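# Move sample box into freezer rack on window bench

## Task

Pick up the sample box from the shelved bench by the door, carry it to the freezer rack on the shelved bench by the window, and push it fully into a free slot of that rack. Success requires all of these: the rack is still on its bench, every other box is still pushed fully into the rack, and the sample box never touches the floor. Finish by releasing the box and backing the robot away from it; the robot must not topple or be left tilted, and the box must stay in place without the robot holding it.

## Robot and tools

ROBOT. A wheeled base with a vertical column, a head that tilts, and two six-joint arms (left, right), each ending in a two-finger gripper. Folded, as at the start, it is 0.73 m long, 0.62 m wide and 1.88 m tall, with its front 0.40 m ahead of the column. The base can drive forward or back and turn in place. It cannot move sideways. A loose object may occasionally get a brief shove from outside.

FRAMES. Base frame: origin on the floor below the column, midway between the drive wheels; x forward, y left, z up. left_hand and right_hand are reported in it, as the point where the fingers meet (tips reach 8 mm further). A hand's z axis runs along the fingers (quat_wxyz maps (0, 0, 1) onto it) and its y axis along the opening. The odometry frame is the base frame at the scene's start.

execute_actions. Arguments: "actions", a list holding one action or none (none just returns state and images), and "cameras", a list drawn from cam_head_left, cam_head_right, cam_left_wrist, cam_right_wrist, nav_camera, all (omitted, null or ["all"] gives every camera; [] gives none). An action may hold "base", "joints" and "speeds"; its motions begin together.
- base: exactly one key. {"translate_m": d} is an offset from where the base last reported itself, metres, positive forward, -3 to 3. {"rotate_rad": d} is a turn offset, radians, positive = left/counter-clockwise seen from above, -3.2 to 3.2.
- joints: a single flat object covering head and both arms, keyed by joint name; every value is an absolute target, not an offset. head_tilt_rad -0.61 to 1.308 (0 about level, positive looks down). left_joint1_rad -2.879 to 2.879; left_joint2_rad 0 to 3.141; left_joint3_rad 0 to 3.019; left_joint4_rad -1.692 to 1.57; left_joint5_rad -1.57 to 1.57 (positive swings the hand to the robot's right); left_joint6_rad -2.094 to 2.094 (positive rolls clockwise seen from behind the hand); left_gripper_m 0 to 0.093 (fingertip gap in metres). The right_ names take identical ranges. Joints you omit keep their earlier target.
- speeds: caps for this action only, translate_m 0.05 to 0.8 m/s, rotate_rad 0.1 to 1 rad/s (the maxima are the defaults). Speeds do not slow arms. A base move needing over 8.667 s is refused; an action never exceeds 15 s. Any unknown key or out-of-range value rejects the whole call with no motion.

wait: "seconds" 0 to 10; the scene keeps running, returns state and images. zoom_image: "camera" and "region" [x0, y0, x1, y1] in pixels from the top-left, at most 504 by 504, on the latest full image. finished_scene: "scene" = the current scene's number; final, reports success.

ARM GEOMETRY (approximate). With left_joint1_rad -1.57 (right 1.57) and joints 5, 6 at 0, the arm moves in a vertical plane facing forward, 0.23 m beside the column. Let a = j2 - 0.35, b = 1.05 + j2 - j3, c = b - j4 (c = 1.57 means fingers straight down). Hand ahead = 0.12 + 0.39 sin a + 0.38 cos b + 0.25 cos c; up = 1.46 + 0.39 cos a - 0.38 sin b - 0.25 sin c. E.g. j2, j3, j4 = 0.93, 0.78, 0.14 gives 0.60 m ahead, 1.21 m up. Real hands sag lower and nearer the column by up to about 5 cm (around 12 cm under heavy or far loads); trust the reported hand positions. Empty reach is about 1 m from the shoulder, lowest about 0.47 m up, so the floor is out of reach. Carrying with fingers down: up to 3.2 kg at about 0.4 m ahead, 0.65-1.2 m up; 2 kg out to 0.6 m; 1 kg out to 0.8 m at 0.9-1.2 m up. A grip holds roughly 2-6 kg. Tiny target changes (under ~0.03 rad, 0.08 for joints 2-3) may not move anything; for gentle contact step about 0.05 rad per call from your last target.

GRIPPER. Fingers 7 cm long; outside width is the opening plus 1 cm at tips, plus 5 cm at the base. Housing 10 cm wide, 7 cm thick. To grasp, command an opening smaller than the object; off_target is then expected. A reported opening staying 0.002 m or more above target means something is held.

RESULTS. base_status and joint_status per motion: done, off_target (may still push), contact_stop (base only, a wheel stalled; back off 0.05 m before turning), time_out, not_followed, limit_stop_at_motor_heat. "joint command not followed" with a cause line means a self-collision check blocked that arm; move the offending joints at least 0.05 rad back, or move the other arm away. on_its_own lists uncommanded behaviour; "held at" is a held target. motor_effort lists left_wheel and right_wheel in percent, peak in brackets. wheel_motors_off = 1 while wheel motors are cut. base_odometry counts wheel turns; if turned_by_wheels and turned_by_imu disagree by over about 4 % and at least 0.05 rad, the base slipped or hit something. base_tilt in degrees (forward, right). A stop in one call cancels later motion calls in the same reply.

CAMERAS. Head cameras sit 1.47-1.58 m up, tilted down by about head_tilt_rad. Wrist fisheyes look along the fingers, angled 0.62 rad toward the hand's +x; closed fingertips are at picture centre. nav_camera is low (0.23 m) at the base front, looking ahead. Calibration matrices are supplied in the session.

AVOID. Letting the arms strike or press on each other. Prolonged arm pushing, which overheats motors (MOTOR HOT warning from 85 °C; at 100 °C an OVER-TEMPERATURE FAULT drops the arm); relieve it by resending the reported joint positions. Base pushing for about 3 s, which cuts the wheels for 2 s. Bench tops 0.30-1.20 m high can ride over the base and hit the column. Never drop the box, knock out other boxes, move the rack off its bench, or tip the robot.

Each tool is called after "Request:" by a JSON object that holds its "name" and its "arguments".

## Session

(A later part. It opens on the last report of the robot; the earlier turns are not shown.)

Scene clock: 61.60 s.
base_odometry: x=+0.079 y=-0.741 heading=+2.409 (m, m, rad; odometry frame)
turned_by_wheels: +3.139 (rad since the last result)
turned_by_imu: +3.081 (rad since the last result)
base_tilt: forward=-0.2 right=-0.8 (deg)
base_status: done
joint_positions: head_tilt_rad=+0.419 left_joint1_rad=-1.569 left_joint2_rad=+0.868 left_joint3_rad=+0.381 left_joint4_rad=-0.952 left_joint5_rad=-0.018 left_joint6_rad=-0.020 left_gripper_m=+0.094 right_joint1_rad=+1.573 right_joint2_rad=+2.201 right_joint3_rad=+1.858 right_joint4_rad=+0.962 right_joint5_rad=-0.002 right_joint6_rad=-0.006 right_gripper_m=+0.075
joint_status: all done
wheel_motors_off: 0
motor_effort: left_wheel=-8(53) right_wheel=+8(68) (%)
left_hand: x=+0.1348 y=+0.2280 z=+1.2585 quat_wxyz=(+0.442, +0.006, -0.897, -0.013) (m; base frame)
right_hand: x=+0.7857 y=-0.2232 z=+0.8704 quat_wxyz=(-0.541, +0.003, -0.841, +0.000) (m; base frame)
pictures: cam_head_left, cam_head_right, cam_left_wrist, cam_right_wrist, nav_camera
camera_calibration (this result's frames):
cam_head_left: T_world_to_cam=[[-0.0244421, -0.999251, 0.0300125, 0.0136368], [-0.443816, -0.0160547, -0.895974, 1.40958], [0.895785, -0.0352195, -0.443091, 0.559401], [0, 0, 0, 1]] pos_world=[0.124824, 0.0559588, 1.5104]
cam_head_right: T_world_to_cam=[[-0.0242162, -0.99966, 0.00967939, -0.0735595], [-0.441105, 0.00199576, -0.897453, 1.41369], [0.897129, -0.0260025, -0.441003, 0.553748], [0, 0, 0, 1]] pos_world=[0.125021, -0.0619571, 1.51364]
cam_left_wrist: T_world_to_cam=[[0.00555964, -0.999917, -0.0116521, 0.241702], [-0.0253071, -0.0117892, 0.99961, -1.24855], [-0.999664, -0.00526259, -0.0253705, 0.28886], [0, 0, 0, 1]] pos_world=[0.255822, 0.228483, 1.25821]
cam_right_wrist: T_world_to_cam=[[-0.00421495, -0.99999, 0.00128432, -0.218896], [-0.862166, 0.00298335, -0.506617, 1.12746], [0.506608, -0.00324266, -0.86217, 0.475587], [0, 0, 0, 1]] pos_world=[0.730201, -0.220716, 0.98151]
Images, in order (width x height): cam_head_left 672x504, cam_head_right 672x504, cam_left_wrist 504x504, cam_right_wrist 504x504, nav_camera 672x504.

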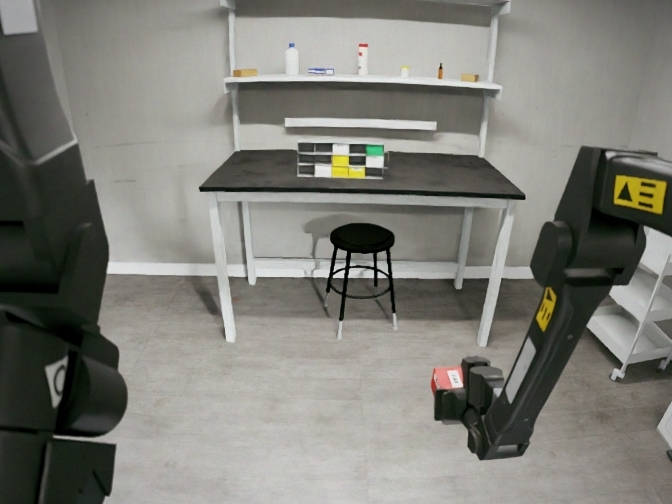

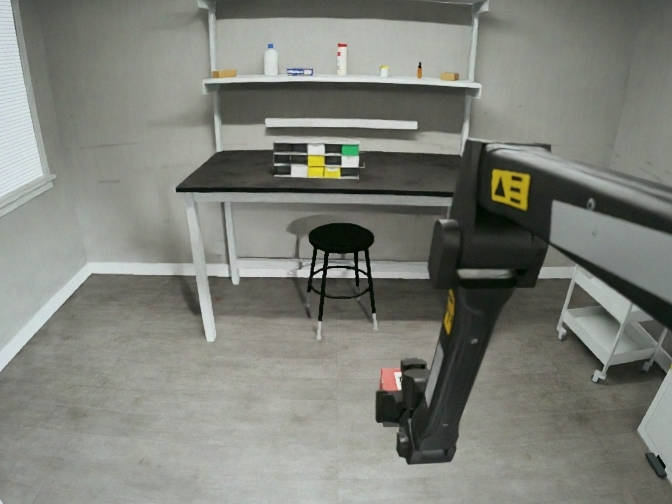

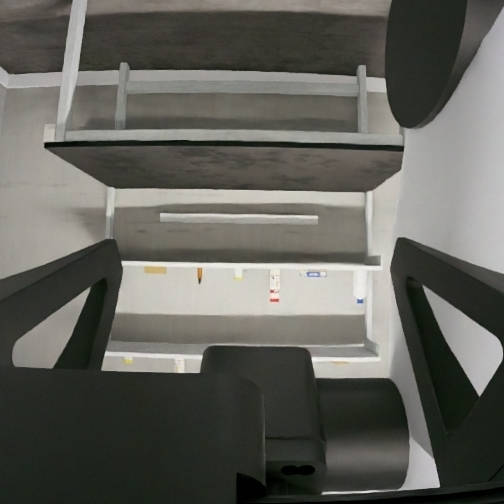

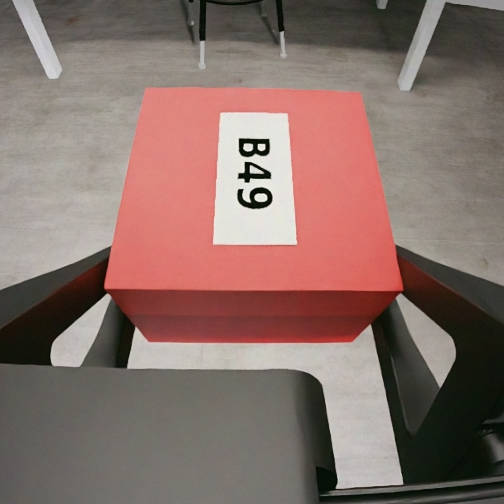

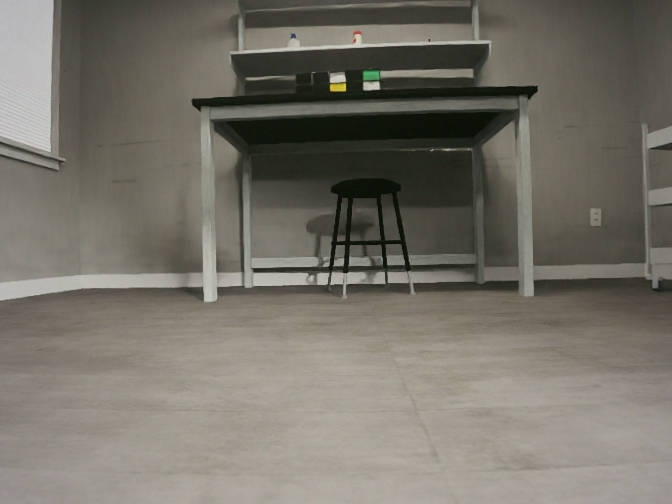

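Request:
{"name": "execute_actions", "arguments": {"actions": [{"base":{"rotate_rad":0.12},"joints":{"right_joint2_rad":1.81,"right_joint3_rad":1.6,"right_joint4_rad":0.835}}], "cameras": []}}

Request:
{"name": "execute_actions", "arguments": {"actions": [{"base":{"translate_m":0.95},"speeds":{"translate_m":0.5}}], "cameras": []}}

Request:
{"name": "execute_actions", "arguments": {"actions": [{"base":{"rotate_rad":-0.12},"speeds":{"rotate_rad":0.3},"joints":{"head_tilt_rad":0.55}}]}}

Scene clock: 70.40 s.
base_odometry: x=+0.079 y=-0.741 heading=+2.527 (m, m, rad; odometry frame)
turned_by_wheels: +0.118 (rad since the last result)
turned_by_imu: +0.116 (rad since the last result)
base_tilt: forward=-0.5 right=-0.7 (deg)
base_status: done
joint_positions: head_tilt_rad=+0.419 left_joint1_rad=-1.569 left_joint2_rad=+0.868 left_joint3_rad=+0.381 left_joint4_rad=-0.952 left_joint5_rad=-0.018 left_joint6_rad=-0.020 left_gripper_m=+0.094 right_joint1_rad=+1.572 right_joint2_rad=+1.817 right_joint3_rad=+1.598 right_joint4_rad=+0.829 right_joint5_rad=-0.002 right_joint6_rad=-0.006 right_gripper_m=+0.075
joint_status: all done
wheel_motors_off: 0
motor_effort: left_wheel=-8(30) right_wheel=+8(30) (%)
left_hand: x=+0.1348 y=+0.2280 z=+1.2585 quat_wxyz=(+0.442, +0.006, -0.897, -0.013) (m; base frame)
right_hand: x=+0.8439 y=-0.2246 z=+1.0257 quat_wxyz=(-0.537, +0.003, -0.844, +0.000) (m; base frame)
pictures: none
No camera images: the call's "cameras" was empty. Leave "cameras" out to get every camera's image.

Scene clock: 73.83 s.
base_odometry: x=-0.697 y=-0.193 heading=+2.528 (m, m, rad; odometry frame)
turned_by_wheels: +0.001 (rad since the last result)
turned_by_imu: -0.002 (rad since the last result)
base_tilt: forward=-0.4 right=-0.7 (deg)
base_status: done
joint_positions: head_tilt_rad=+0.418 left_joint1_rad=-1.569 left_joint2_rad=+0.868 left_joint3_rad=+0.382 left_joint4_rad=-0.952 left_joint5_rad=-0.018 left_joint6_rad=-0.020 left_gripper_m=+0.094 right_joint1_rad=+1.571 right_joint2_rad=+1.817 right_joint3_rad=+1.595 right_joint4_rad=+0.829 right_joint5_rad=-0.002 right_joint6_rad=-0.006 right_gripper_m=+0.075
joint_status: not commanded
wheel_motors_off: 0
motor_effort: left_wheel=+1(63) right_wheel=-1(66) (%)
left_hand: x=+0.1352 y=+0.2280 z=+1.2584 quat_wxyz=(+0.442, +0.006, -0.897, -0.013) (m; base frame)
right_hand: x=+0.8426 y=-0.2251 z=+1.0248 quat_wxyz=(-0.536, +0.003, -0.845, +0.001) (m; base frame)
pictures: none
No camera images: the call's "cameras" was empty. Leave "cameras" out to get every camera's image.

Scene clock: 75.00 s.
base_odometry: x=-0.697 y=-0.193 heading=+2.410 (m, m, rad; odometry frame)
turned_by_wheels: -0.117 (rad since the last result)
turned_by_imu: -0.115 (rad since the last result)
base_tilt: forward=-0.4 right=-0.7 (deg)
base_status: done
joint_positions: head_tilt_rad=+0.554 left_joint1_rad=-1.569 left_joint2_rad=+0.868 left_joint3_rad=+0.382 left_joint4_rad=-0.952 left_joint5_rad=-0.018 left_joint6_rad=-0.020 left_gripper_m=+0.094 right_joint1_rad=+1.558 right_joint2_rad=+1.817 right_joint3_rad=+1.595 right_joint4_rad=+0.829 right_joint5_rad=-0.001 right_joint6_rad=-0.006 right_gripper_m=+0.075
joint_status: all done
wheel_motors_off: 0
motor_effort: left_wheel=+1(43) right_wheel=-2(60) (%)
left_hand: x=+0.1352 y=+0.2280 z=+1.2584 quat_wxyz=(+0.442, +0.006, -0.897, -0.013) (m; base frame)
right_hand: x=+0.8426 y=-0.2350 z=+1.0249 quat_wxyz=(-0.536, +0.003, -0.844, +0.008) (m; base frame)
pictures: cam_head_left, cam_head_right, cam_left_wrist, cam_right_wrist, nav_camera
camera_calibration (this result's frames):
cam_head_left: T_world_to_cam=[[-0.0201812, -0.999251, 0.0330286, 0.00877914], [-0.560344, -0.0160547, -0.828105, 1.31089], [0.828014, -0.0352195, -0.5596, 0.742213], [0, 0, 0, 1]] pos_world=[0.120161, 0.0559588, 1.5006]
cam_head_right: T_world_to_cam=[[-0.0226935, -0.99966, 0.0128499, -0.0785183], [-0.557856, 0.00199576, -0.829935, 1.31555], [0.829627, -0.0260025, -0.557712, 0.736854], [0, 0, 0, 1]] pos_world=[0.120792, -0.0619571, 1.50378]
cam_left_wrist: T_world_to_cam=[[0.0055671, -0.999917, -0.0116487, 0.241694], [-0.0260697, -0.01179, 0.999591, -1.24828], [-0.999645, -0.00526115, -0.0261332, 0.290218], [0, 0, 0, 1]] pos_world=[0.256227, 0.228483, 1.25817]
cam_right_wrist: T_world_to_cam=[[-0.0121487, -0.999818, 0.0147258, -0.237729], [-0.868261, 0.00324341, -0.496097, 1.24922], [0.495959, -0.0188128, -0.868142, 0.591322], [0, 0, 0, 1]] pos_world=[0.788491, -0.230614, 1.13659]
Images, in order (width x height): cam_head_left 672x504, cam_head_right 672x504, cam_left_wrist 504x504, cam_right_wrist 504x504, nav_camera 672x504.

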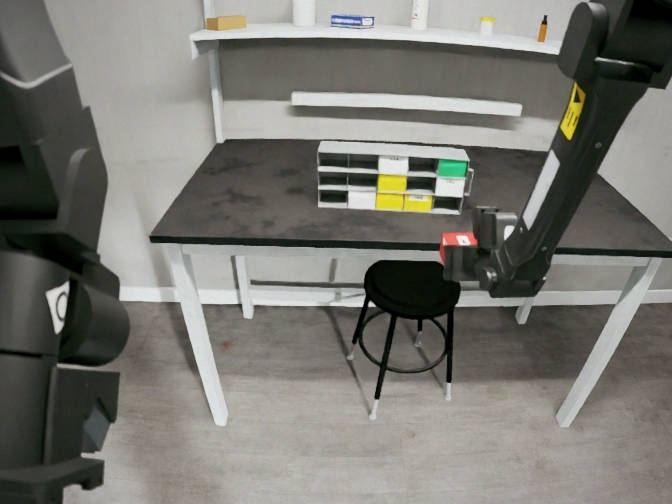

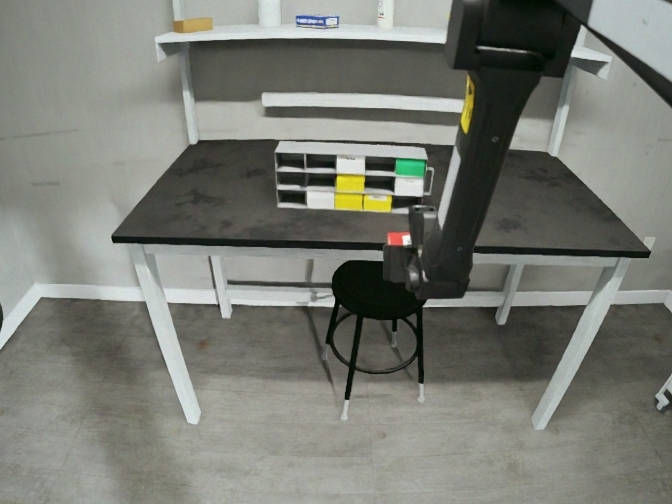

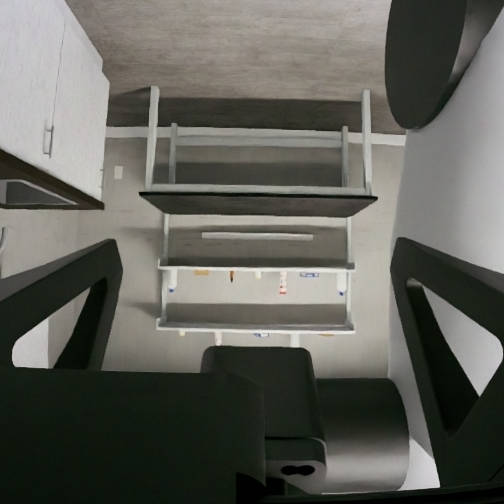

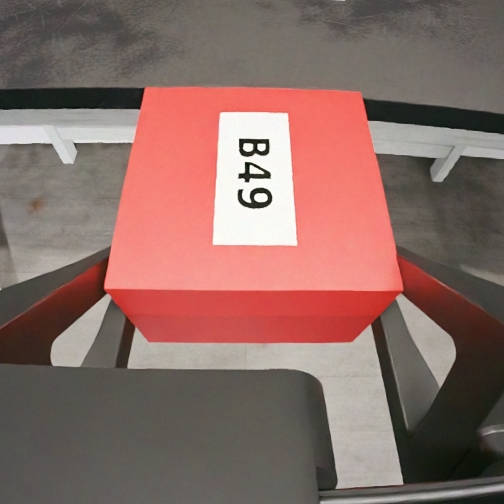

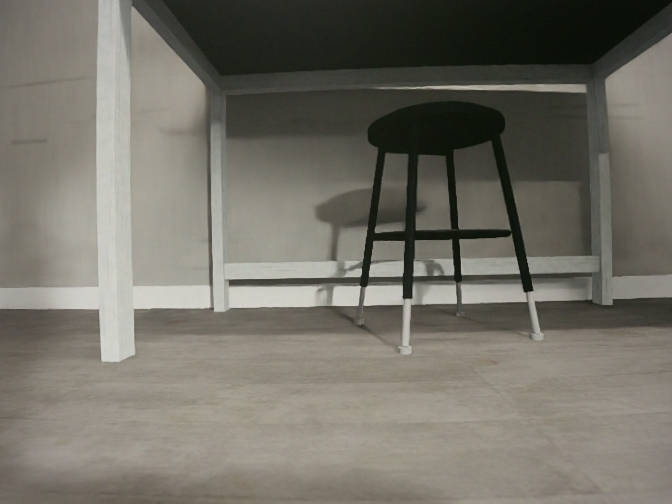

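Request:
{"name": "execute_actions", "arguments": {"actions": [{"base":{"translate_m":0.27},"speeds":{"translate_m":0.3},"joints":{"right_joint1_rad":1.575}}], "cameras": ["cam_head_left","cam_right_wrist"]}}

Request:
{"name": "zoom_image", "arguments": {"camera": "cam_head_left", "region": [300,140,560,300]}}

Scene clock: 81.77 s.
base_odometry: x=-0.898 y=-0.013 heading=+2.409 (m, m, rad; odometry frame)
turned_by_wheels: -0.001 (rad since the last result)
turned_by_imu: -0.002 (rad since the last result)
base_tilt: forward=-0.3 right=-0.7 (deg)
base_status: done
joint_positions: head_tilt_rad=+0.554 left_joint1_rad=-1.569 left_joint2_rad=+0.867 left_joint3_rad=+0.382 left_joint4_rad=-0.952 left_joint5_rad=-0.018 left_joint6_rad=-0.020 left_gripper_m=+0.094 right_joint1_rad=+1.572 right_joint2_rad=+1.817 right_joint3_rad=+1.595 right_joint4_rad=+0.829 right_joint5_rad=-0.001 right_joint6_rad=-0.006 right_gripper_m=+0.075
joint_status: all done
wheel_motors_off: 0
motor_effort: left_wheel=+0(42) right_wheel=+0(76) (%)
left_hand: x=+0.1356 y=+0.2280 z=+1.2582 quat_wxyz=(+0.441, +0.006, -0.897, -0.013) (m; base frame)
right_hand: x=+0.8424 y=-0.2243 z=+1.0247 quat_wxyz=(-0.535, +0.003, -0.845, +0.000) (m; base frame)
pictures: cam_head_left, cam_right_wrist
camera_calibration (this result's frames):
cam_head_left: T_world_to_cam=[[-0.0201626, -0.999251, 0.0330399, 0.00876072], [-0.56081, -0.0160547, -0.827789, 1.31042], [0.827699, -0.0352195, -0.560066, 0.742946], [0, 0, 0, 1]] pos_world=[0.120139, 0.0559588, 1.50056]
cam_right_wrist: T_world_to_cam=[[-0.00509067, -0.999984, 0.00250537, -0.220537], [-0.868473, 0.00317918, -0.495727, 1.24875], [0.495711, -0.00469943, -0.868475, 0.59515], [0, 0, 0, 1]] pos_world=[0.788363, -0.221707, 1.13647]
Images, in order (width x height): cam_head_left 672x504, cam_right_wrist 504x504.

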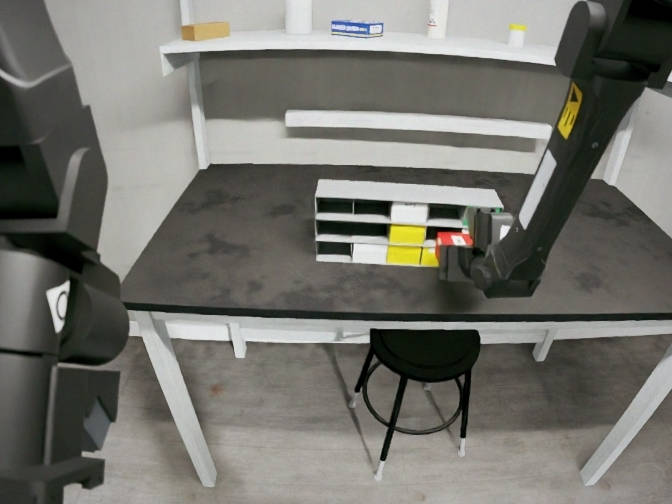

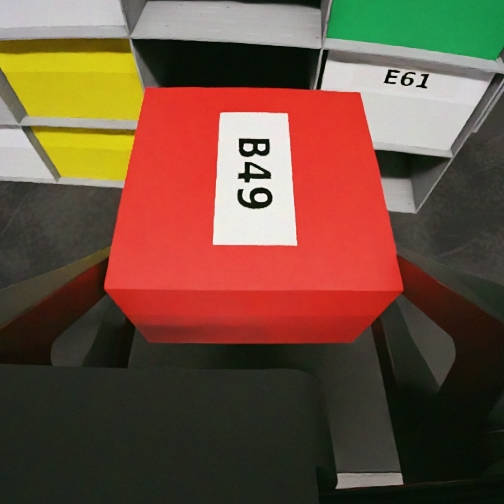

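Region (300, 140, 560, 300) of cam_head_left's 672x504 image, scaled by 1.938, with more detail than that image has; it fills the top 310 rows of this view, and the rest is white.

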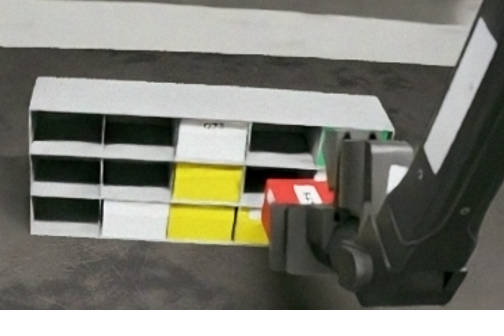

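Request:
{"name": "execute_actions", "arguments": {"actions": [{"base":{"translate_m":0.025},"speeds":{"translate_m":0.1},"joints":{"right_joint1_rad":1.592,"right_joint2_rad":1.835,"right_joint4_rad":0.86}}], "cameras": ["cam_right_wrist"]}}

Scene clock: 87.33 s.
base_odometry: x=-0.917 y=+0.004 heading=+2.409 (m, m, rad; odometry frame)
turned_by_wheels: +0.000 (rad since the last result)
turned_by_imu: +0.000 (rad since the last result)
base_tilt: forward=-0.3 right=-0.8 (deg)
base_status: done
joint_positions: head_tilt_rad=+0.554 left_joint1_rad=-1.569 left_joint2_rad=+0.867 left_joint3_rad=+0.382 left_joint4_rad=-0.952 left_joint5_rad=-0.018 left_joint6_rad=-0.020 left_gripper_m=+0.094 right_joint1_rad=+1.587 right_joint2_rad=+1.830 right_joint3_rad=+1.594 right_joint4_rad=+0.838 right_joint5_rad=-0.001 right_joint6_rad=-0.006 right_gripper_m=+0.075
joint_status: all done
wheel_motors_off: 0
motor_effort: left_wheel=+0(31) right_wheel=+0(34) (%)
left_hand: x=+0.1354 y=+0.2280 z=+1.2583 quat_wxyz=(+0.441, +0.006, -0.897, -0.013) (m; base frame)
right_hand: x=+0.8373 y=-0.2128 z=+1.0170 quat_wxyz=(-0.533, +0.003, -0.846, -0.007) (m; base frame)
pictures: cam_right_wrist
camera_calibration (this result's frames):
cam_right_wrist: T_world_to_cam=[[0.00255608, -0.99994, -0.0106811, -0.201939], [-0.870944, 0.00302236, -0.491373, 1.23809], [0.491376, 0.0105586, -0.870884, 0.600422], [0, 0, 0, 1]] pos_world=[0.783788, -0.212009, 1.1291]
Images, in order (width x height): cam_right_wrist 504x504.

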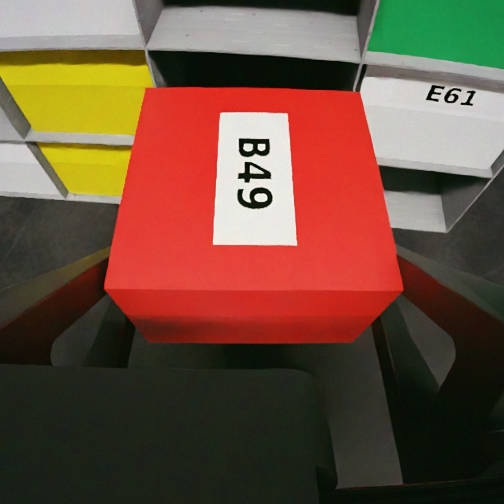

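Request:
{"name": "execute_actions", "arguments": {"actions": [{"base":{"translate_m":0.012},"speeds":{"translate_m":0.1},"joints":{"right_joint1_rad":1.612,"right_joint5_rad":0.07,"right_joint4_rad":0.87}}], "cameras": ["cam_right_wrist"]}}

Scene clock: 90.03 s.
base_odometry: x=-0.926 y=+0.012 heading=+2.409 (m, m, rad; odometry frame)
turned_by_wheels: +0.000 (rad since the last result)
turned_by_imu: +0.000 (rad since the last result)
base_tilt: forward=-0.5 right=-0.8 (deg)
base_status: done
joint_positions: head_tilt_rad=+0.554 left_joint1_rad=-1.569 left_joint2_rad=+0.867 left_joint3_rad=+0.381 left_joint4_rad=-0.952 left_joint5_rad=-0.018 left_joint6_rad=-0.020 left_gripper_m=+0.094 right_joint1_rad=+1.607 right_joint2_rad=+1.832 right_joint3_rad=+1.594 right_joint4_rad=+0.846 right_joint5_rad=+0.066 right_joint6_rad=-0.006 right_gripper_m=+0.075
joint_status: all done
wheel_motors_off: 0
motor_effort: left_wheel=+0(32) right_wheel=+1(33) (%)
left_hand: x=+0.1350 y=+0.2280 z=+1.2584 quat_wxyz=(+0.442, +0.006, -0.897, -0.013) (m; base frame)
right_hand: x=+0.8370 y=-0.2091 z=+1.0177 quat_wxyz=(-0.535, -0.016, -0.844, +0.011) (m; base frame)
pictures: cam_right_wrist
camera_calibration (this result's frames):
cam_right_wrist: T_world_to_cam=[[-0.0487705, -0.99881, 0.000711125, -0.166672], [-0.867281, 0.041995, -0.496045, 1.24797], [0.495425, -0.0248091, -0.868297, 0.587744], [0, 0, 0, 1]] pos_world=[0.783028, -0.204301, 1.1295]
Images, in order (width x height): cam_right_wrist 504x504.

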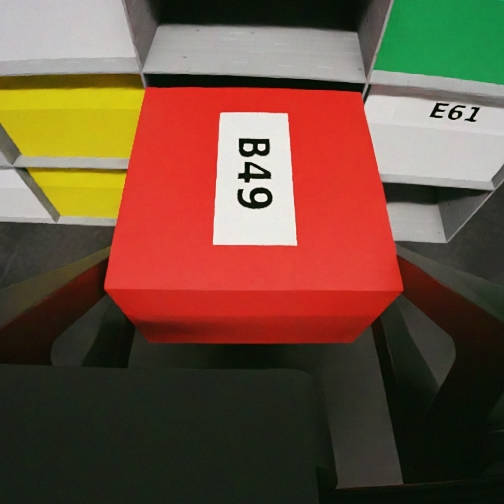

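Request:
{"name": "execute_actions", "arguments": {"actions": [{"base":{"translate_m":0.015},"speeds":{"translate_m":0.05},"joints":{"right_joint2_rad":1.855,"right_joint4_rad":0.89}}], "cameras": ["cam_right_wrist"]}}

Request:
{"name": "execute_actions", "arguments": {"actions": [{"base":{"translate_m":0.015},"speeds":{"translate_m":0.05}}], "cameras": ["cam_right_wrist"]}}

Scene clock: 93.47 s.
base_odometry: x=-0.937 y=+0.022 heading=+2.409 (m, m, rad; odometry frame)
turned_by_wheels: +0.000 (rad since the last result)
turned_by_imu: +0.000 (rad since the last result)
base_tilt: forward=-0.4 right=-0.7 (deg)
base_status: done
joint_positions: head_tilt_rad=+0.554 left_joint1_rad=-1.569 left_joint2_rad=+0.867 left_joint3_rad=+0.381 left_joint4_rad=-0.952 left_joint5_rad=-0.018 left_joint6_rad=-0.020 left_gripper_m=+0.094 right_joint1_rad=+1.608 right_joint2_rad=+1.857 right_joint3_rad=+1.592 right_joint4_rad=+0.866 right_joint5_rad=+0.068 right_joint6_rad=-0.006 right_gripper_m=+0.075
joint_status: all done
wheel_motors_off: 0
motor_effort: left_wheel=+0(31) right_wheel=-1(33) (%)
left_hand: x=+0.1350 y=+0.2280 z=+1.2584 quat_wxyz=(+0.442, +0.006, -0.897, -0.013) (m; base frame)
right_hand: x=+0.8270 y=-0.2089 z=+1.0039 quat_wxyz=(-0.533, -0.016, -0.846, +0.012) (m; base frame)
pictures: cam_right_wrist
camera_calibration (this result's frames):
cam_right_wrist: T_world_to_cam=[[-0.0500865, -0.998744, 0.00163958, -0.166756], [-0.870441, 0.0428471, -0.490405, 1.22956], [0.489719, -0.0259898, -0.871493, 0.588326], [0, 0, 0, 1]] pos_world=[0.773794, -0.20394, 1.11598]
Images, in order (width x height): cam_right_wrist 504x504.

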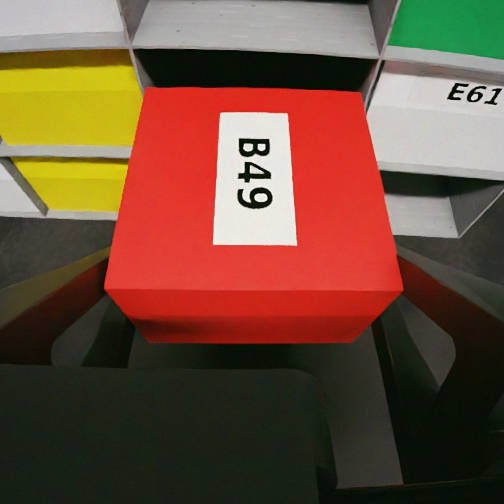

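Scene clock: 94.50 s.
base_odometry: x=-0.948 y=+0.032 heading=+2.409 (m, m, rad; odometry frame)
turned_by_wheels: +0.000 (rad since the last result)
turned_by_imu: +0.000 (rad since the last result)
base_tilt: forward=-0.3 right=-0.6 (deg)
base_status: done
joint_positions: head_tilt_rad=+0.554 left_joint1_rad=-1.569 left_joint2_rad=+0.867 left_joint3_rad=+0.382 left_joint4_rad=-0.952 left_joint5_rad=-0.018 left_joint6_rad=-0.020 left_gripper_m=+0.094 right_joint1_rad=+1.608 right_joint2_rad=+1.870 right_joint3_rad=+1.578 right_joint4_rad=+0.866 right_joint5_rad=+0.071 right_joint6_rad=-0.006 right_gripper_m=+0.075
joint_status: not commanded
wheel_motors_off: 0
motor_effort: left_wheel=+1(32) right_wheel=+1(34) (%)
left_hand: x=+0.1356 y=+0.2280 z=+1.2582 quat_wxyz=(+0.441, +0.006, -0.897, -0.013) (m; base frame)
right_hand: x=+0.8146 y=-0.2088 z=+0.9908 quat_wxyz=(-0.521, -0.016, -0.853, +0.013) (m; base frame)
pictures: cam_right_wrist
camera_calibration (this result's frames):
cam_right_wrist: T_world_to_cam=[[-0.0510216, -0.998689, 0.00414466, -0.168974], [-0.883017, 0.0431725, -0.467352, 1.19984], [0.46656, -0.0275048, -0.884062, 0.614017], [0, 0, 0, 1]] pos_world=[0.764385, -0.203664, 1.10428]
Images, in order (width x height): cam_right_wrist 504x504.

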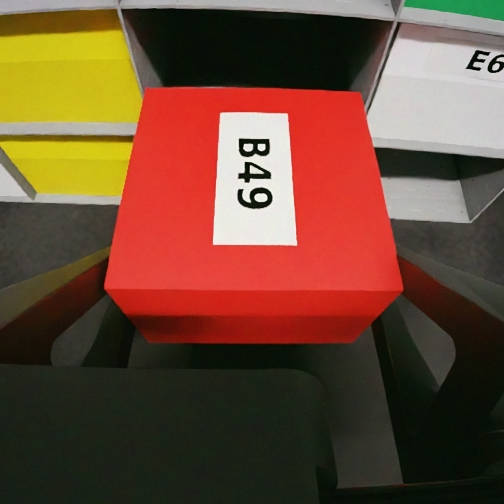

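Blocked: too low. Back off and raise about halfway.

Request:
{"name": "execute_actions", "arguments": {"actions": [{"base":{"translate_m":-0.03},"speeds":{"translate_m":0.05},"joints":{"right_joint2_rad":1.835,"right_joint3_rad":1.605}}], "cameras": ["cam_right_wrist"]}}

Request:
{"name": "execute_actions", "arguments": {"actions": [{"base":{"translate_m":0.012},"speeds":{"translate_m":0.05}}], "cameras": ["cam_right_wrist"]}}

Scene clock: 98.73 s.
base_odometry: x=-0.926 y=+0.012 heading=+2.409 (m, m, rad; odometry frame)
turned_by_wheels: +0.000 (rad since the last result)
turned_by_imu: +0.000 (rad since the last result)
base_tilt: forward=-0.3 right=-0.7 (deg)
base_status: done
joint_positions: head_tilt_rad=+0.554 left_joint1_rad=-1.569 left_joint2_rad=+0.867 left_joint3_rad=+0.382 left_joint4_rad=-0.952 left_joint5_rad=-0.018 left_joint6_rad=-0.020 left_gripper_m=+0.094 right_joint1_rad=+1.608 right_joint2_rad=+1.855 right_joint3_rad=+1.580 right_joint4_rad=+0.866 right_joint5_rad=+0.071 right_joint6_rad=-0.006 right_gripper_m=+0.075
joint_status: all done
wheel_motors_off: 0
motor_effort: left_wheel=+0(30) right_wheel=+1(32) (%)
left_hand: x=+0.1356 y=+0.2280 z=+1.2582 quat_wxyz=(+0.441, +0.006, -0.897, -0.013) (m; base frame)
right_hand: x=+0.8224 y=-0.2090 z=+1.0016 quat_wxyz=(-0.529, -0.017, -0.849, +0.013) (m; base frame)
pictures: cam_right_wrist
camera_calibration (this result's frames):
cam_right_wrist: T_world_to_cam=[[-0.0516238, -0.998662, 0.00297058, -0.167148], [-0.87503, 0.0437989, -0.482083, 1.22007], [0.481307, -0.0274863, -0.876121, 0.599832], [0, 0, 0, 1]] pos_world=[0.770266, -0.203875, 1.1142]
Images, in order (width x height): cam_right_wrist 504x504.

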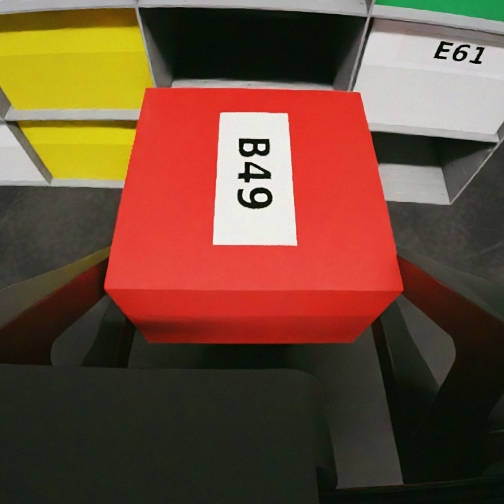

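Scene clock: 99.80 s.
base_odometry: x=-0.935 y=+0.020 heading=+2.409 (m, m, rad; odometry frame)
turned_by_wheels: +0.000 (rad since the last result)
turned_by_imu: +0.000 (rad since the last result)
base_tilt: forward=-0.4 right=-0.8 (deg)
base_status: done
joint_positions: head_tilt_rad=+0.555 left_joint1_rad=-1.569 left_joint2_rad=+0.867 left_joint3_rad=+0.382 left_joint4_rad=-0.952 left_joint5_rad=-0.018 left_joint6_rad=-0.020 left_gripper_m=+0.094 right_joint1_rad=+1.608 right_joint2_rad=+1.853 right_joint3_rad=+1.583 right_joint4_rad=+0.866 right_joint5_rad=+0.071 right_joint6_rad=-0.006 right_gripper_m=+0.075
joint_status: not commanded
wheel_motors_off: 0
motor_effort: left_wheel=+1(30) right_wheel=+0(33) (%)
left_hand: x=+0.1354 y=+0.2280 z=+1.2583 quat_wxyz=(+0.441, +0.006, -0.897, -0.013) (m; base frame)
right_hand: x=+0.8244 y=-0.2090 z=+1.0036 quat_wxyz=(-0.530, -0.017, -0.847, +0.013) (m; base frame)
pictures: cam_right_wrist
camera_calibration (this result's frames):
cam_right_wrist: T_world_to_cam=[[-0.0517713, -0.998655, 0.00267549, -0.166664], [-0.872995, 0.0439556, -0.485744, 1.22481], [0.484973, -0.0274833, -0.874097, 0.595637], [0, 0, 0, 1]] pos_world=[0.771754, -0.203907, 1.11603]
Images, in order (width x height): cam_right_wrist 504x504.

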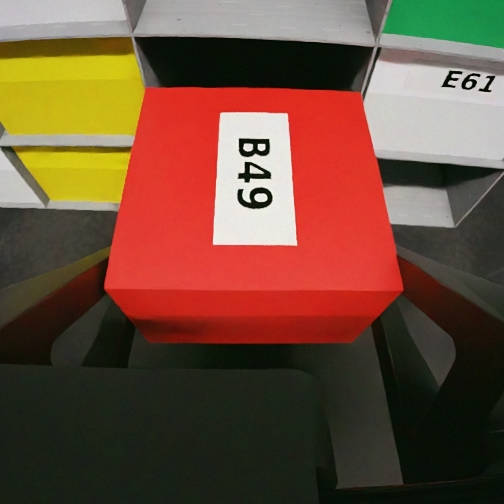

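Request:
{"name": "execute_actions", "arguments": {"actions": [{"base":{"translate_m":-0.008},"joints":{"right_joint4_rad":0.915,"right_joint3_rad":1.615}}], "cameras": ["cam_right_wrist"]}}

Request:
{"name": "execute_actions", "arguments": {"actions": [{"base":{"translate_m":0.01},"speeds":{"translate_m":0.05}}], "cameras": ["cam_right_wrist"]}}

Scene clock: 103.40 s.
base_odometry: x=-0.929 y=+0.015 heading=+2.409 (m, m, rad; odometry frame)
turned_by_wheels: +0.000 (rad since the last result)
turned_by_imu: +0.000 (rad since the last result)
base_tilt: forward=-0.3 right=-0.7 (deg)
base_status: done
joint_positions: head_tilt_rad=+0.555 left_joint1_rad=-1.569 left_joint2_rad=+0.867 left_joint3_rad=+0.380 left_joint4_rad=-0.952 left_joint5_rad=-0.018 left_joint6_rad=-0.020 left_gripper_m=+0.094 right_joint1_rad=+1.608 right_joint2_rad=+1.852 right_joint3_rad=+1.589 right_joint4_rad=+0.892 right_joint5_rad=+0.071 right_joint6_rad=-0.006 right_gripper_m=+0.075
joint_status: all done
wheel_motors_off: 0
motor_effort: left_wheel=+0(30) right_wheel=+0(33) (%)
left_hand: x=+0.1344 y=+0.2280 z=+1.2586 quat_wxyz=(+0.442, +0.006, -0.897, -0.013) (m; base frame)
right_hand: x=+0.8306 y=-0.2092 z=+1.0124 quat_wxyz=(-0.545, -0.018, -0.838, +0.013) (m; base frame)
pictures: cam_right_wrist
camera_calibration (this result's frames):
cam_right_wrist: T_world_to_cam=[[-0.0529061, -0.998599, 0.000293106, -0.163165], [-0.856164, 0.0452088, -0.514722, 1.25017], [0.513988, -0.0274829, -0.857357, 0.559235], [0, 0, 0, 1]] pos_world=[0.774278, -0.204085, 1.123]
Images, in order (width x height): cam_right_wrist 504x504.

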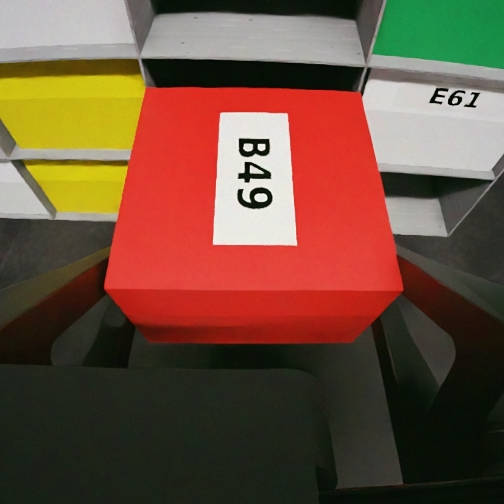

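Scene clock: 104.57 s.
base_odometry: x=-0.936 y=+0.021 heading=+2.409 (m, m, rad; odometry frame)
turned_by_wheels: +0.000 (rad since the last result)
turned_by_imu: +0.000 (rad since the last result)
base_tilt: forward=-0.3 right=-0.8 (deg)
base_status: done
joint_positions: head_tilt_rad=+0.555 left_joint1_rad=-1.569 left_joint2_rad=+0.867 left_joint3_rad=+0.382 left_joint4_rad=-0.952 left_joint5_rad=-0.018 left_joint6_rad=-0.020 left_gripper_m=+0.094 right_joint1_rad=+1.608 right_joint2_rad=+1.850 right_joint3_rad=+1.595 right_joint4_rad=+0.894 right_joint5_rad=+0.071 right_joint6_rad=-0.006 right_gripper_m=+0.075
joint_status: not commanded
wheel_motors_off: 0
motor_effort: left_wheel=+0(32) right_wheel=+0(34) (%)
left_hand: x=+0.1354 y=+0.2280 z=+1.2583 quat_wxyz=(+0.441, +0.006, -0.897, -0.013) (m; base frame)
right_hand: x=+0.8342 y=-0.2092 z=+1.0159 quat_wxyz=(-0.548, -0.018, -0.836, +0.013) (m; base frame)
pictures: cam_right_wrist
camera_calibration (this result's frames):
cam_right_wrist: T_world_to_cam=[[-0.0532138, -0.998583, -0.000390517, -0.162067], [-0.851206, 0.0455647, -0.52285, 1.25921], [0.522127, -0.0274905, -0.852425, 0.548553], [0, 0, 0, 1]] pos_world=[0.776805, -0.204132, 1.12591]
Images, in order (width x height): cam_right_wrist 504x504.

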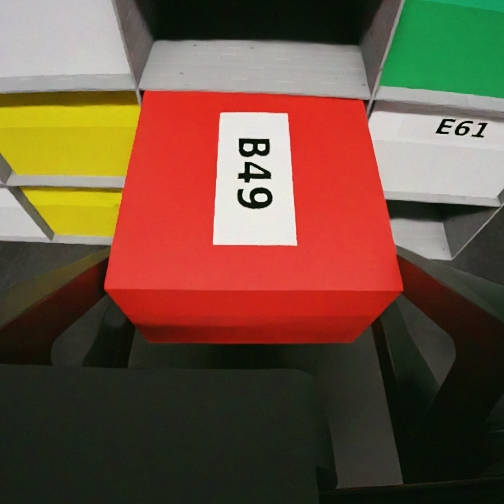

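Looks like it's entering.

Request:
{"name": "execute_actions", "arguments": {"actions": [{"base":{"translate_m":0.025},"speeds":{"translate_m":0.05}}], "cameras": ["cam_right_wrist"]}}

Scene clock: 107.37 s.
base_odometry: x=-0.955 y=+0.038 heading=+2.409 (m, m, rad; odometry frame)
turned_by_wheels: +0.000 (rad since the last result)
turned_by_imu: +0.000 (rad since the last result)
base_tilt: forward=-0.3 right=-0.8 (deg)
base_status: done
joint_positions: head_tilt_rad=+0.555 left_joint1_rad=-1.569 left_joint2_rad=+0.867 left_joint3_rad=+0.382 left_joint4_rad=-0.952 left_joint5_rad=-0.018 left_joint6_rad=-0.020 left_gripper_m=+0.094 right_joint1_rad=+1.608 right_joint2_rad=+1.850 right_joint3_rad=+1.596 right_joint4_rad=+0.894 right_joint5_rad=+0.071 right_joint6_rad=-0.006 right_gripper_m=+0.075
joint_status: not commanded
wheel_motors_off: 0
motor_effort: left_wheel=+0(31) right_wheel=+0(32) (%)
left_hand: x=+0.1354 y=+0.2280 z=+1.2583 quat_wxyz=(+0.441, +0.006, -0.897, -0.013) (m; base frame)
right_hand: x=+0.8349 y=-0.2094 z=+1.0165 quat_wxyz=(-0.549, -0.018, -0.835, +0.013) (m; base frame)
pictures: cam_right_wrist
camera_calibration (this result's frames):
cam_right_wrist: T_world_to_cam=[[-0.0539618, -0.998543, -0.000197558, -0.161731], [-0.850382, 0.0460589, -0.524146, 1.26087], [0.523391, -0.0281159, -0.851629, 0.54674], [0, 0, 0, 1]] pos_world=[0.777338, -0.204198, 1.12647]
Images, in order (width x height): cam_right_wrist 504x504.

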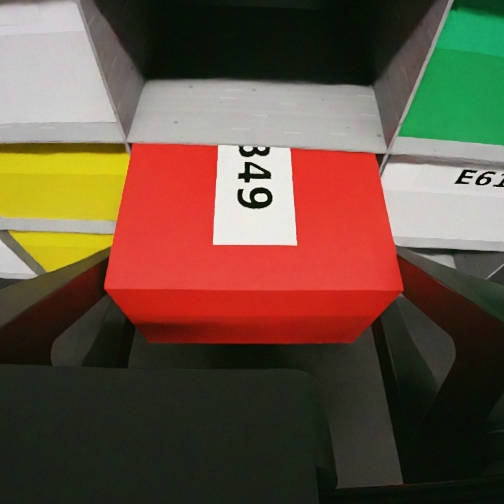

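Request:
{"name": "execute_actions", "arguments": {"actions": [{"base":{"translate_m":0.014},"speeds":{"translate_m":0.05}}], "cameras": []}}

Request:
{"name": "execute_actions", "arguments": {"actions": [{"joints":{"right_gripper_m":0.09}}], "cameras": ["cam_right_wrist"]}}

Request:
{"name": "execute_actions", "arguments": {"actions": [{"base":{"translate_m":-0.05},"speeds":{"translate_m":0.1}}], "cameras": []}}

Request:
{"name": "execute_actions", "arguments": {"actions": [{"joints":{"right_gripper_m":0.02}}], "cameras": ["cam_right_wrist"]}}

Request:
{"name": "execute_actions", "arguments": {"actions": [{"base":{"translate_m":0.045},"speeds":{"translate_m":0.05}}], "cameras": ["cam_right_wrist"]}}

Scene clock: 114.63 s.
base_odometry: x=-0.965 y=+0.048 heading=+2.409 (m, m, rad; odometry frame)
turned_by_wheels: +0.000 (rad since the last result)
turned_by_imu: +0.000 (rad since the last result)
base_tilt: forward=-0.4 right=-0.8 (deg)
base_status: done
joint_positions: head_tilt_rad=+0.555 left_joint1_rad=-1.569 left_joint2_rad=+0.867 left_joint3_rad=+0.381 left_joint4_rad=-0.952 left_joint5_rad=-0.018 left_joint6_rad=-0.020 left_gripper_m=+0.094 right_joint1_rad=+1.608 right_joint2_rad=+1.850 right_joint3_rad=+1.596 right_joint4_rad=+0.894 right_joint5_rad=+0.074 right_joint6_rad=-0.006 right_gripper_m=+0.075
joint_status: not commanded
wheel_motors_off: 0
motor_effort: left_wheel=+0(31) right_wheel=+1(33) (%)
left_hand: x=+0.1351 y=+0.2280 z=+1.2584 quat_wxyz=(+0.441, +0.006, -0.897, -0.013) (m; base frame)
right_hand: x=+0.8349 y=-0.2102 z=+1.0165 quat_wxyz=(-0.549, -0.019, -0.835, +0.014) (m; base frame)
pictures: none
No camera images: the call's "cameras" was empty. Leave "cameras" out to get every camera's image.

Scene clock: 115.23 s.
base_odometry: x=-0.965 y=+0.048 heading=+2.409 (m, m, rad; odometry frame)
turned_by_wheels: +0.000 (rad since the last result)
turned_by_imu: +0.000 (rad since the last result)
base_tilt: forward=-0.4 right=-0.8 (deg)
base_status: not commanded
joint_positions: head_tilt_rad=+0.555 left_joint1_rad=-1.569 left_joint2_rad=+0.867 left_joint3_rad=+0.381 left_joint4_rad=-0.952 left_joint5_rad=-0.018 left_joint6_rad=-0.020 left_gripper_m=+0.094 right_joint1_rad=+1.608 right_joint2_rad=+1.849 right_joint3_rad=+1.596 right_joint4_rad=+0.896 right_joint5_rad=+0.074 right_joint6_rad=-0.006 right_gripper_m=+0.090
joint_status: all done
wheel_motors_off: 0
motor_effort: left_wheel=+0(0) right_wheel=+1(0) (%)
left_hand: x=+0.1351 y=+0.2280 z=+1.2584 quat_wxyz=(+0.441, +0.006, -0.897, -0.013) (m; base frame)
right_hand: x=+0.8353 y=-0.2098 z=+1.0173 quat_wxyz=(-0.550, -0.019, -0.835, +0.014) (m; base frame)
pictures: cam_right_wrist
camera_calibration (this result's frames):
cam_right_wrist: T_world_to_cam=[[-0.0561226, -0.998424, 0.000567778, -0.161067], [-0.849307, 0.0474416, -0.525763, 1.26271], [0.524907, -0.0299894, -0.850631, 0.544511], [0, 0, 0, 1]] pos_world=[0.777573, -0.204388, 1.12716]
Images, in order (width x height): cam_right_wrist 504x504.

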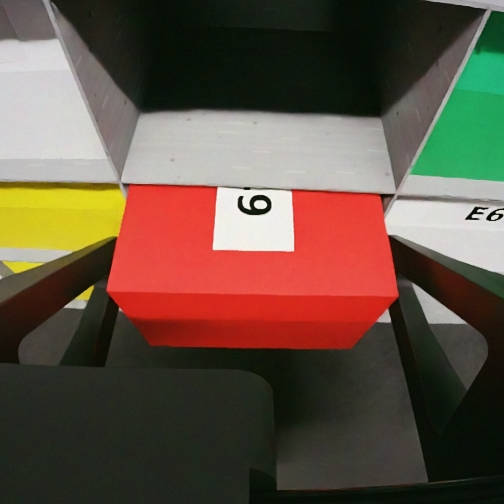

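Scene clock: 116.73 s.
base_odometry: x=-0.928 y=+0.014 heading=+2.409 (m, m, rad; odometry frame)
turned_by_wheels: +0.000 (rad since the last result)
turned_by_imu: +0.000 (rad since the last result)
base_tilt: forward=-0.3 right=-0.7 (deg)
base_status: done
joint_positions: head_tilt_rad=+0.555 left_joint1_rad=-1.569 left_joint2_rad=+0.867 left_joint3_rad=+0.381 left_joint4_rad=-0.952 left_joint5_rad=-0.018 left_joint6_rad=-0.020 left_gripper_m=+0.094 right_joint1_rad=+1.608 right_joint2_rad=+1.846 right_joint3_rad=+1.599 right_joint4_rad=+0.897 right_joint5_rad=+0.074 right_joint6_rad=-0.006 right_gripper_m=+0.090
joint_status: not commanded
wheel_motors_off: 0
motor_effort: left_wheel=+0(31) right_wheel=-1(34) (%)
left_hand: x=+0.1349 y=+0.2280 z=+1.2585 quat_wxyz=(+0.442, +0.006, -0.897, -0.013) (m; base frame)
right_hand: x=+0.8382 y=-0.2098 z=+1.0208 quat_wxyz=(-0.553, -0.019, -0.833, +0.014) (m; base frame)
pictures: none
No camera images: the call's "cameras" was empty. Leave "cameras" out to get every camera's image.

Scene clock: 117.40 s.
base_odometry: x=-0.928 y=+0.014 heading=+2.409 (m, m, rad; odometry frame)
turned_by_wheels: +0.000 (rad since the last result)
turned_by_imu: +0.000 (rad since the last result)
base_tilt: forward=-0.3 right=-0.7 (deg)
base_status: not commanded
joint_positions: head_tilt_rad=+0.555 left_joint1_rad=-1.569 left_joint2_rad=+0.867 left_joint3_rad=+0.381 left_joint4_rad=-0.952 left_joint5_rad=-0.018 left_joint6_rad=-0.020 left_gripper_m=+0.094 right_joint1_rad=+1.608 right_joint2_rad=+1.846 right_joint3_rad=+1.599 right_joint4_rad=+0.897 right_joint5_rad=+0.074 right_joint6_rad=-0.006 right_gripper_m=+0.020
joint_status: all done
wheel_motors_off: 0
motor_effort: left_wheel=+0(0) right_wheel=+0(0) (%)
left_hand: x=+0.1349 y=+0.2280 z=+1.2585 quat_wxyz=(+0.442, +0.006, -0.897, -0.013) (m; base frame)
right_hand: x=+0.8382 y=-0.2098 z=+1.0208 quat_wxyz=(-0.553, -0.019, -0.833, +0.014) (m; base frame)
pictures: cam_right_wrist
camera_calibration (this result's frames):
cam_right_wrist: T_world_to_cam=[[-0.056359, -0.998411, 0.0000252107, -0.160211], [-0.845466, 0.047712, -0.531894, 1.27005], [0.531047, -0.0299983, -0.846811, 0.536883], [0, 0, 0, 1]] pos_world=[0.779641, -0.204447, 1.13017]
Images, in order (width x height): cam_right_wrist 504x504.

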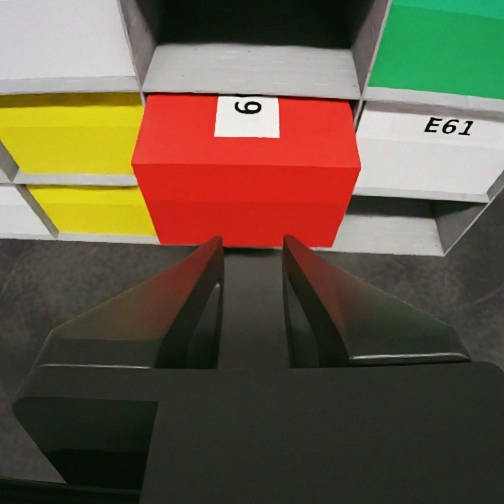

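Scene clock: 119.13 s.
base_odometry: x=-0.962 y=+0.044 heading=+2.409 (m, m, rad; odometry frame)
turned_by_wheels: +0.000 (rad since the last result)
turned_by_imu: +0.000 (rad since the last result)
base_tilt: forward=-0.4 right=-0.7 (deg)
base_status: done
joint_positions: head_tilt_rad=+0.555 left_joint1_rad=-1.569 left_joint2_rad=+0.867 left_joint3_rad=+0.382 left_joint4_rad=-0.952 left_joint5_rad=-0.018 left_joint6_rad=-0.020 left_gripper_m=+0.094 right_joint1_rad=+1.608 right_joint2_rad=+1.844 right_joint3_rad=+1.600 right_joint4_rad=+0.897 right_joint5_rad=+0.074 right_joint6_rad=-0.006 right_gripper_m=+0.020
joint_status: not commanded
wheel_motors_off: 0
motor_effort: left_wheel=+1(31) right_wheel=-1(32) (%)
left_hand: x=+0.1355 y=+0.2280 z=+1.2583 quat_wxyz=(+0.441, +0.006, -0.897, -0.013) (m; base frame)
right_hand: x=+0.8394 y=-0.2099 z=+1.0224 quat_wxyz=(-0.554, -0.019, -0.832, +0.014) (m; base frame)
pictures: cam_right_wrist
camera_calibration (this result's frames):
cam_right_wrist: T_world_to_cam=[[-0.056445, -0.998406, -0.000175111, -0.159897], [-0.844039, 0.0478116, -0.534146, 1.27303], [0.533302, -0.0300021, -0.845393, 0.534278], [0, 0, 0, 1]] pos_world=[0.780532, -0.204478, 1.13163]
Images, in order (width x height): cam_right_wrist 504x504.

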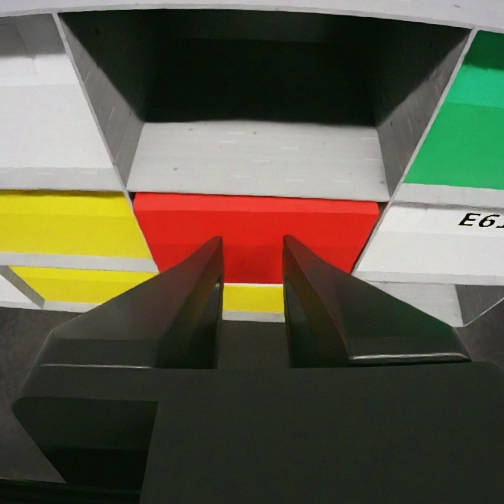

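Request:
{"name": "execute_actions", "arguments": {"actions": [{"base":{"translate_m":0.015},"speeds":{"translate_m":0.05}}], "cameras": ["cam_right_wrist"]}}

Request:
{"name": "execute_actions", "arguments": {"actions": [{"base":{"translate_m":-0.4}}], "cameras": ["cam_head_left"]}}

Request:
{"name": "zoom_image", "arguments": {"camera": "cam_head_left", "region": [300,130,500,230]}}

Scene clock: 122.40 s.
base_odometry: x=-0.973 y=+0.054 heading=+2.409 (m, m, rad; odometry frame)
turned_by_wheels: +0.000 (rad since the last result)
turned_by_imu: +0.000 (rad since the last result)
base_tilt: forward=-0.4 right=-0.7 (deg)
base_status: done
joint_positions: head_tilt_rad=+0.555 left_joint1_rad=-1.569 left_joint2_rad=+0.867 left_joint3_rad=+0.382 left_joint4_rad=-0.952 left_joint5_rad=-0.018 left_joint6_rad=-0.020 left_gripper_m=+0.094 right_joint1_rad=+1.609 right_joint2_rad=+1.844 right_joint3_rad=+1.599 right_joint4_rad=+0.897 right_joint5_rad=+0.072 right_joint6_rad=-0.006 right_gripper_m=+0.020
joint_status: not commanded
wheel_motors_off: 0
motor_effort: left_wheel=+1(31) right_wheel=+1(34) (%)
left_hand: x=+0.1353 y=+0.2280 z=+1.2584 quat_wxyz=(+0.441, +0.006, -0.897, -0.013) (m; base frame)
right_hand: x=+0.8392 y=-0.2093 z=+1.0224 quat_wxyz=(-0.554, -0.019, -0.832, +0.013) (m; base frame)
pictures: cam_right_wrist
camera_calibration (this result's frames):
cam_right_wrist: T_world_to_cam=[[-0.054837, -0.998495, -0.00106555, -0.159819], [-0.844301, 0.0469383, -0.53381, 1.27256], [0.533056, -0.0283729, -0.845604, 0.535174], [0, 0, 0, 1]] pos_world=[0.780384, -0.204126, 1.13168]
Images, in order (width x height): cam_right_wrist 504x504.

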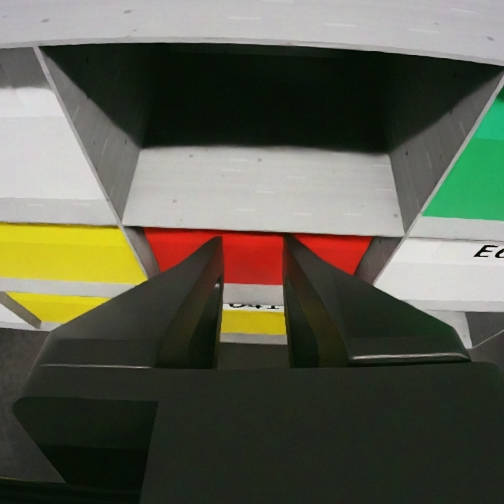

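Scene clock: 124.63 s.
base_odometry: x=-0.676 y=-0.213 heading=+2.408 (m, m, rad; odometry frame)
turned_by_wheels: -0.001 (rad since the last result)
turned_by_imu: +0.000 (rad since the last result)
base_tilt: forward=-0.5 right=-0.7 (deg)
base_status: done
joint_positions: head_tilt_rad=+0.555 left_joint1_rad=-1.569 left_joint2_rad=+0.867 left_joint3_rad=+0.380 left_joint4_rad=-0.952 left_joint5_rad=-0.018 left_joint6_rad=-0.020 left_gripper_m=+0.094 right_joint1_rad=+1.610 right_joint2_rad=+1.842 right_joint3_rad=+1.600 right_joint4_rad=+0.897 right_joint5_rad=+0.072 right_joint6_rad=-0.006 right_gripper_m=+0.020
joint_status: not commanded
wheel_motors_off: 0
motor_effort: left_wheel=-3(65) right_wheel=-1(63) (%)
left_hand: x=+0.1345 y=+0.2280 z=+1.2586 quat_wxyz=(+0.442, +0.006, -0.897, -0.013) (m; base frame)
right_hand: x=+0.8404 y=-0.2082 z=+1.0242 quat_wxyz=(-0.555, -0.019, -0.831, +0.012) (m; base frame)
pictures: cam_head_left
camera_calibration (this result's frames):
cam_head_left: T_world_to_cam=[[-0.0201496, -0.999251, 0.0330479, 0.00874784], [-0.561136, -0.0160547, -0.827568, 1.3101], [0.827478, -0.0352195, -0.560392, 0.74346], [0, 0, 0, 1]] pos_world=[0.120124, 0.0559588, 1.50054]
Images, in order (width x height): cam_head_left 672x504.

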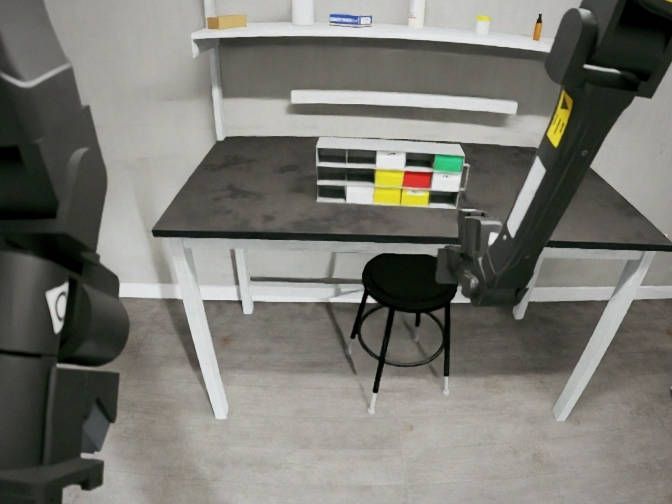

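Region (300, 130, 500, 230) of cam_head_left's 672x504 image, scaled by 2.520, with more detail than that image has.

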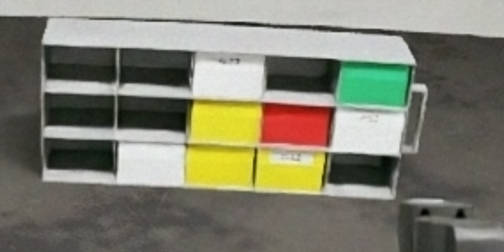

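Request:
{"name": "finished_scene", "arguments": {"scene": 1}}

The scene is finished: the task was done.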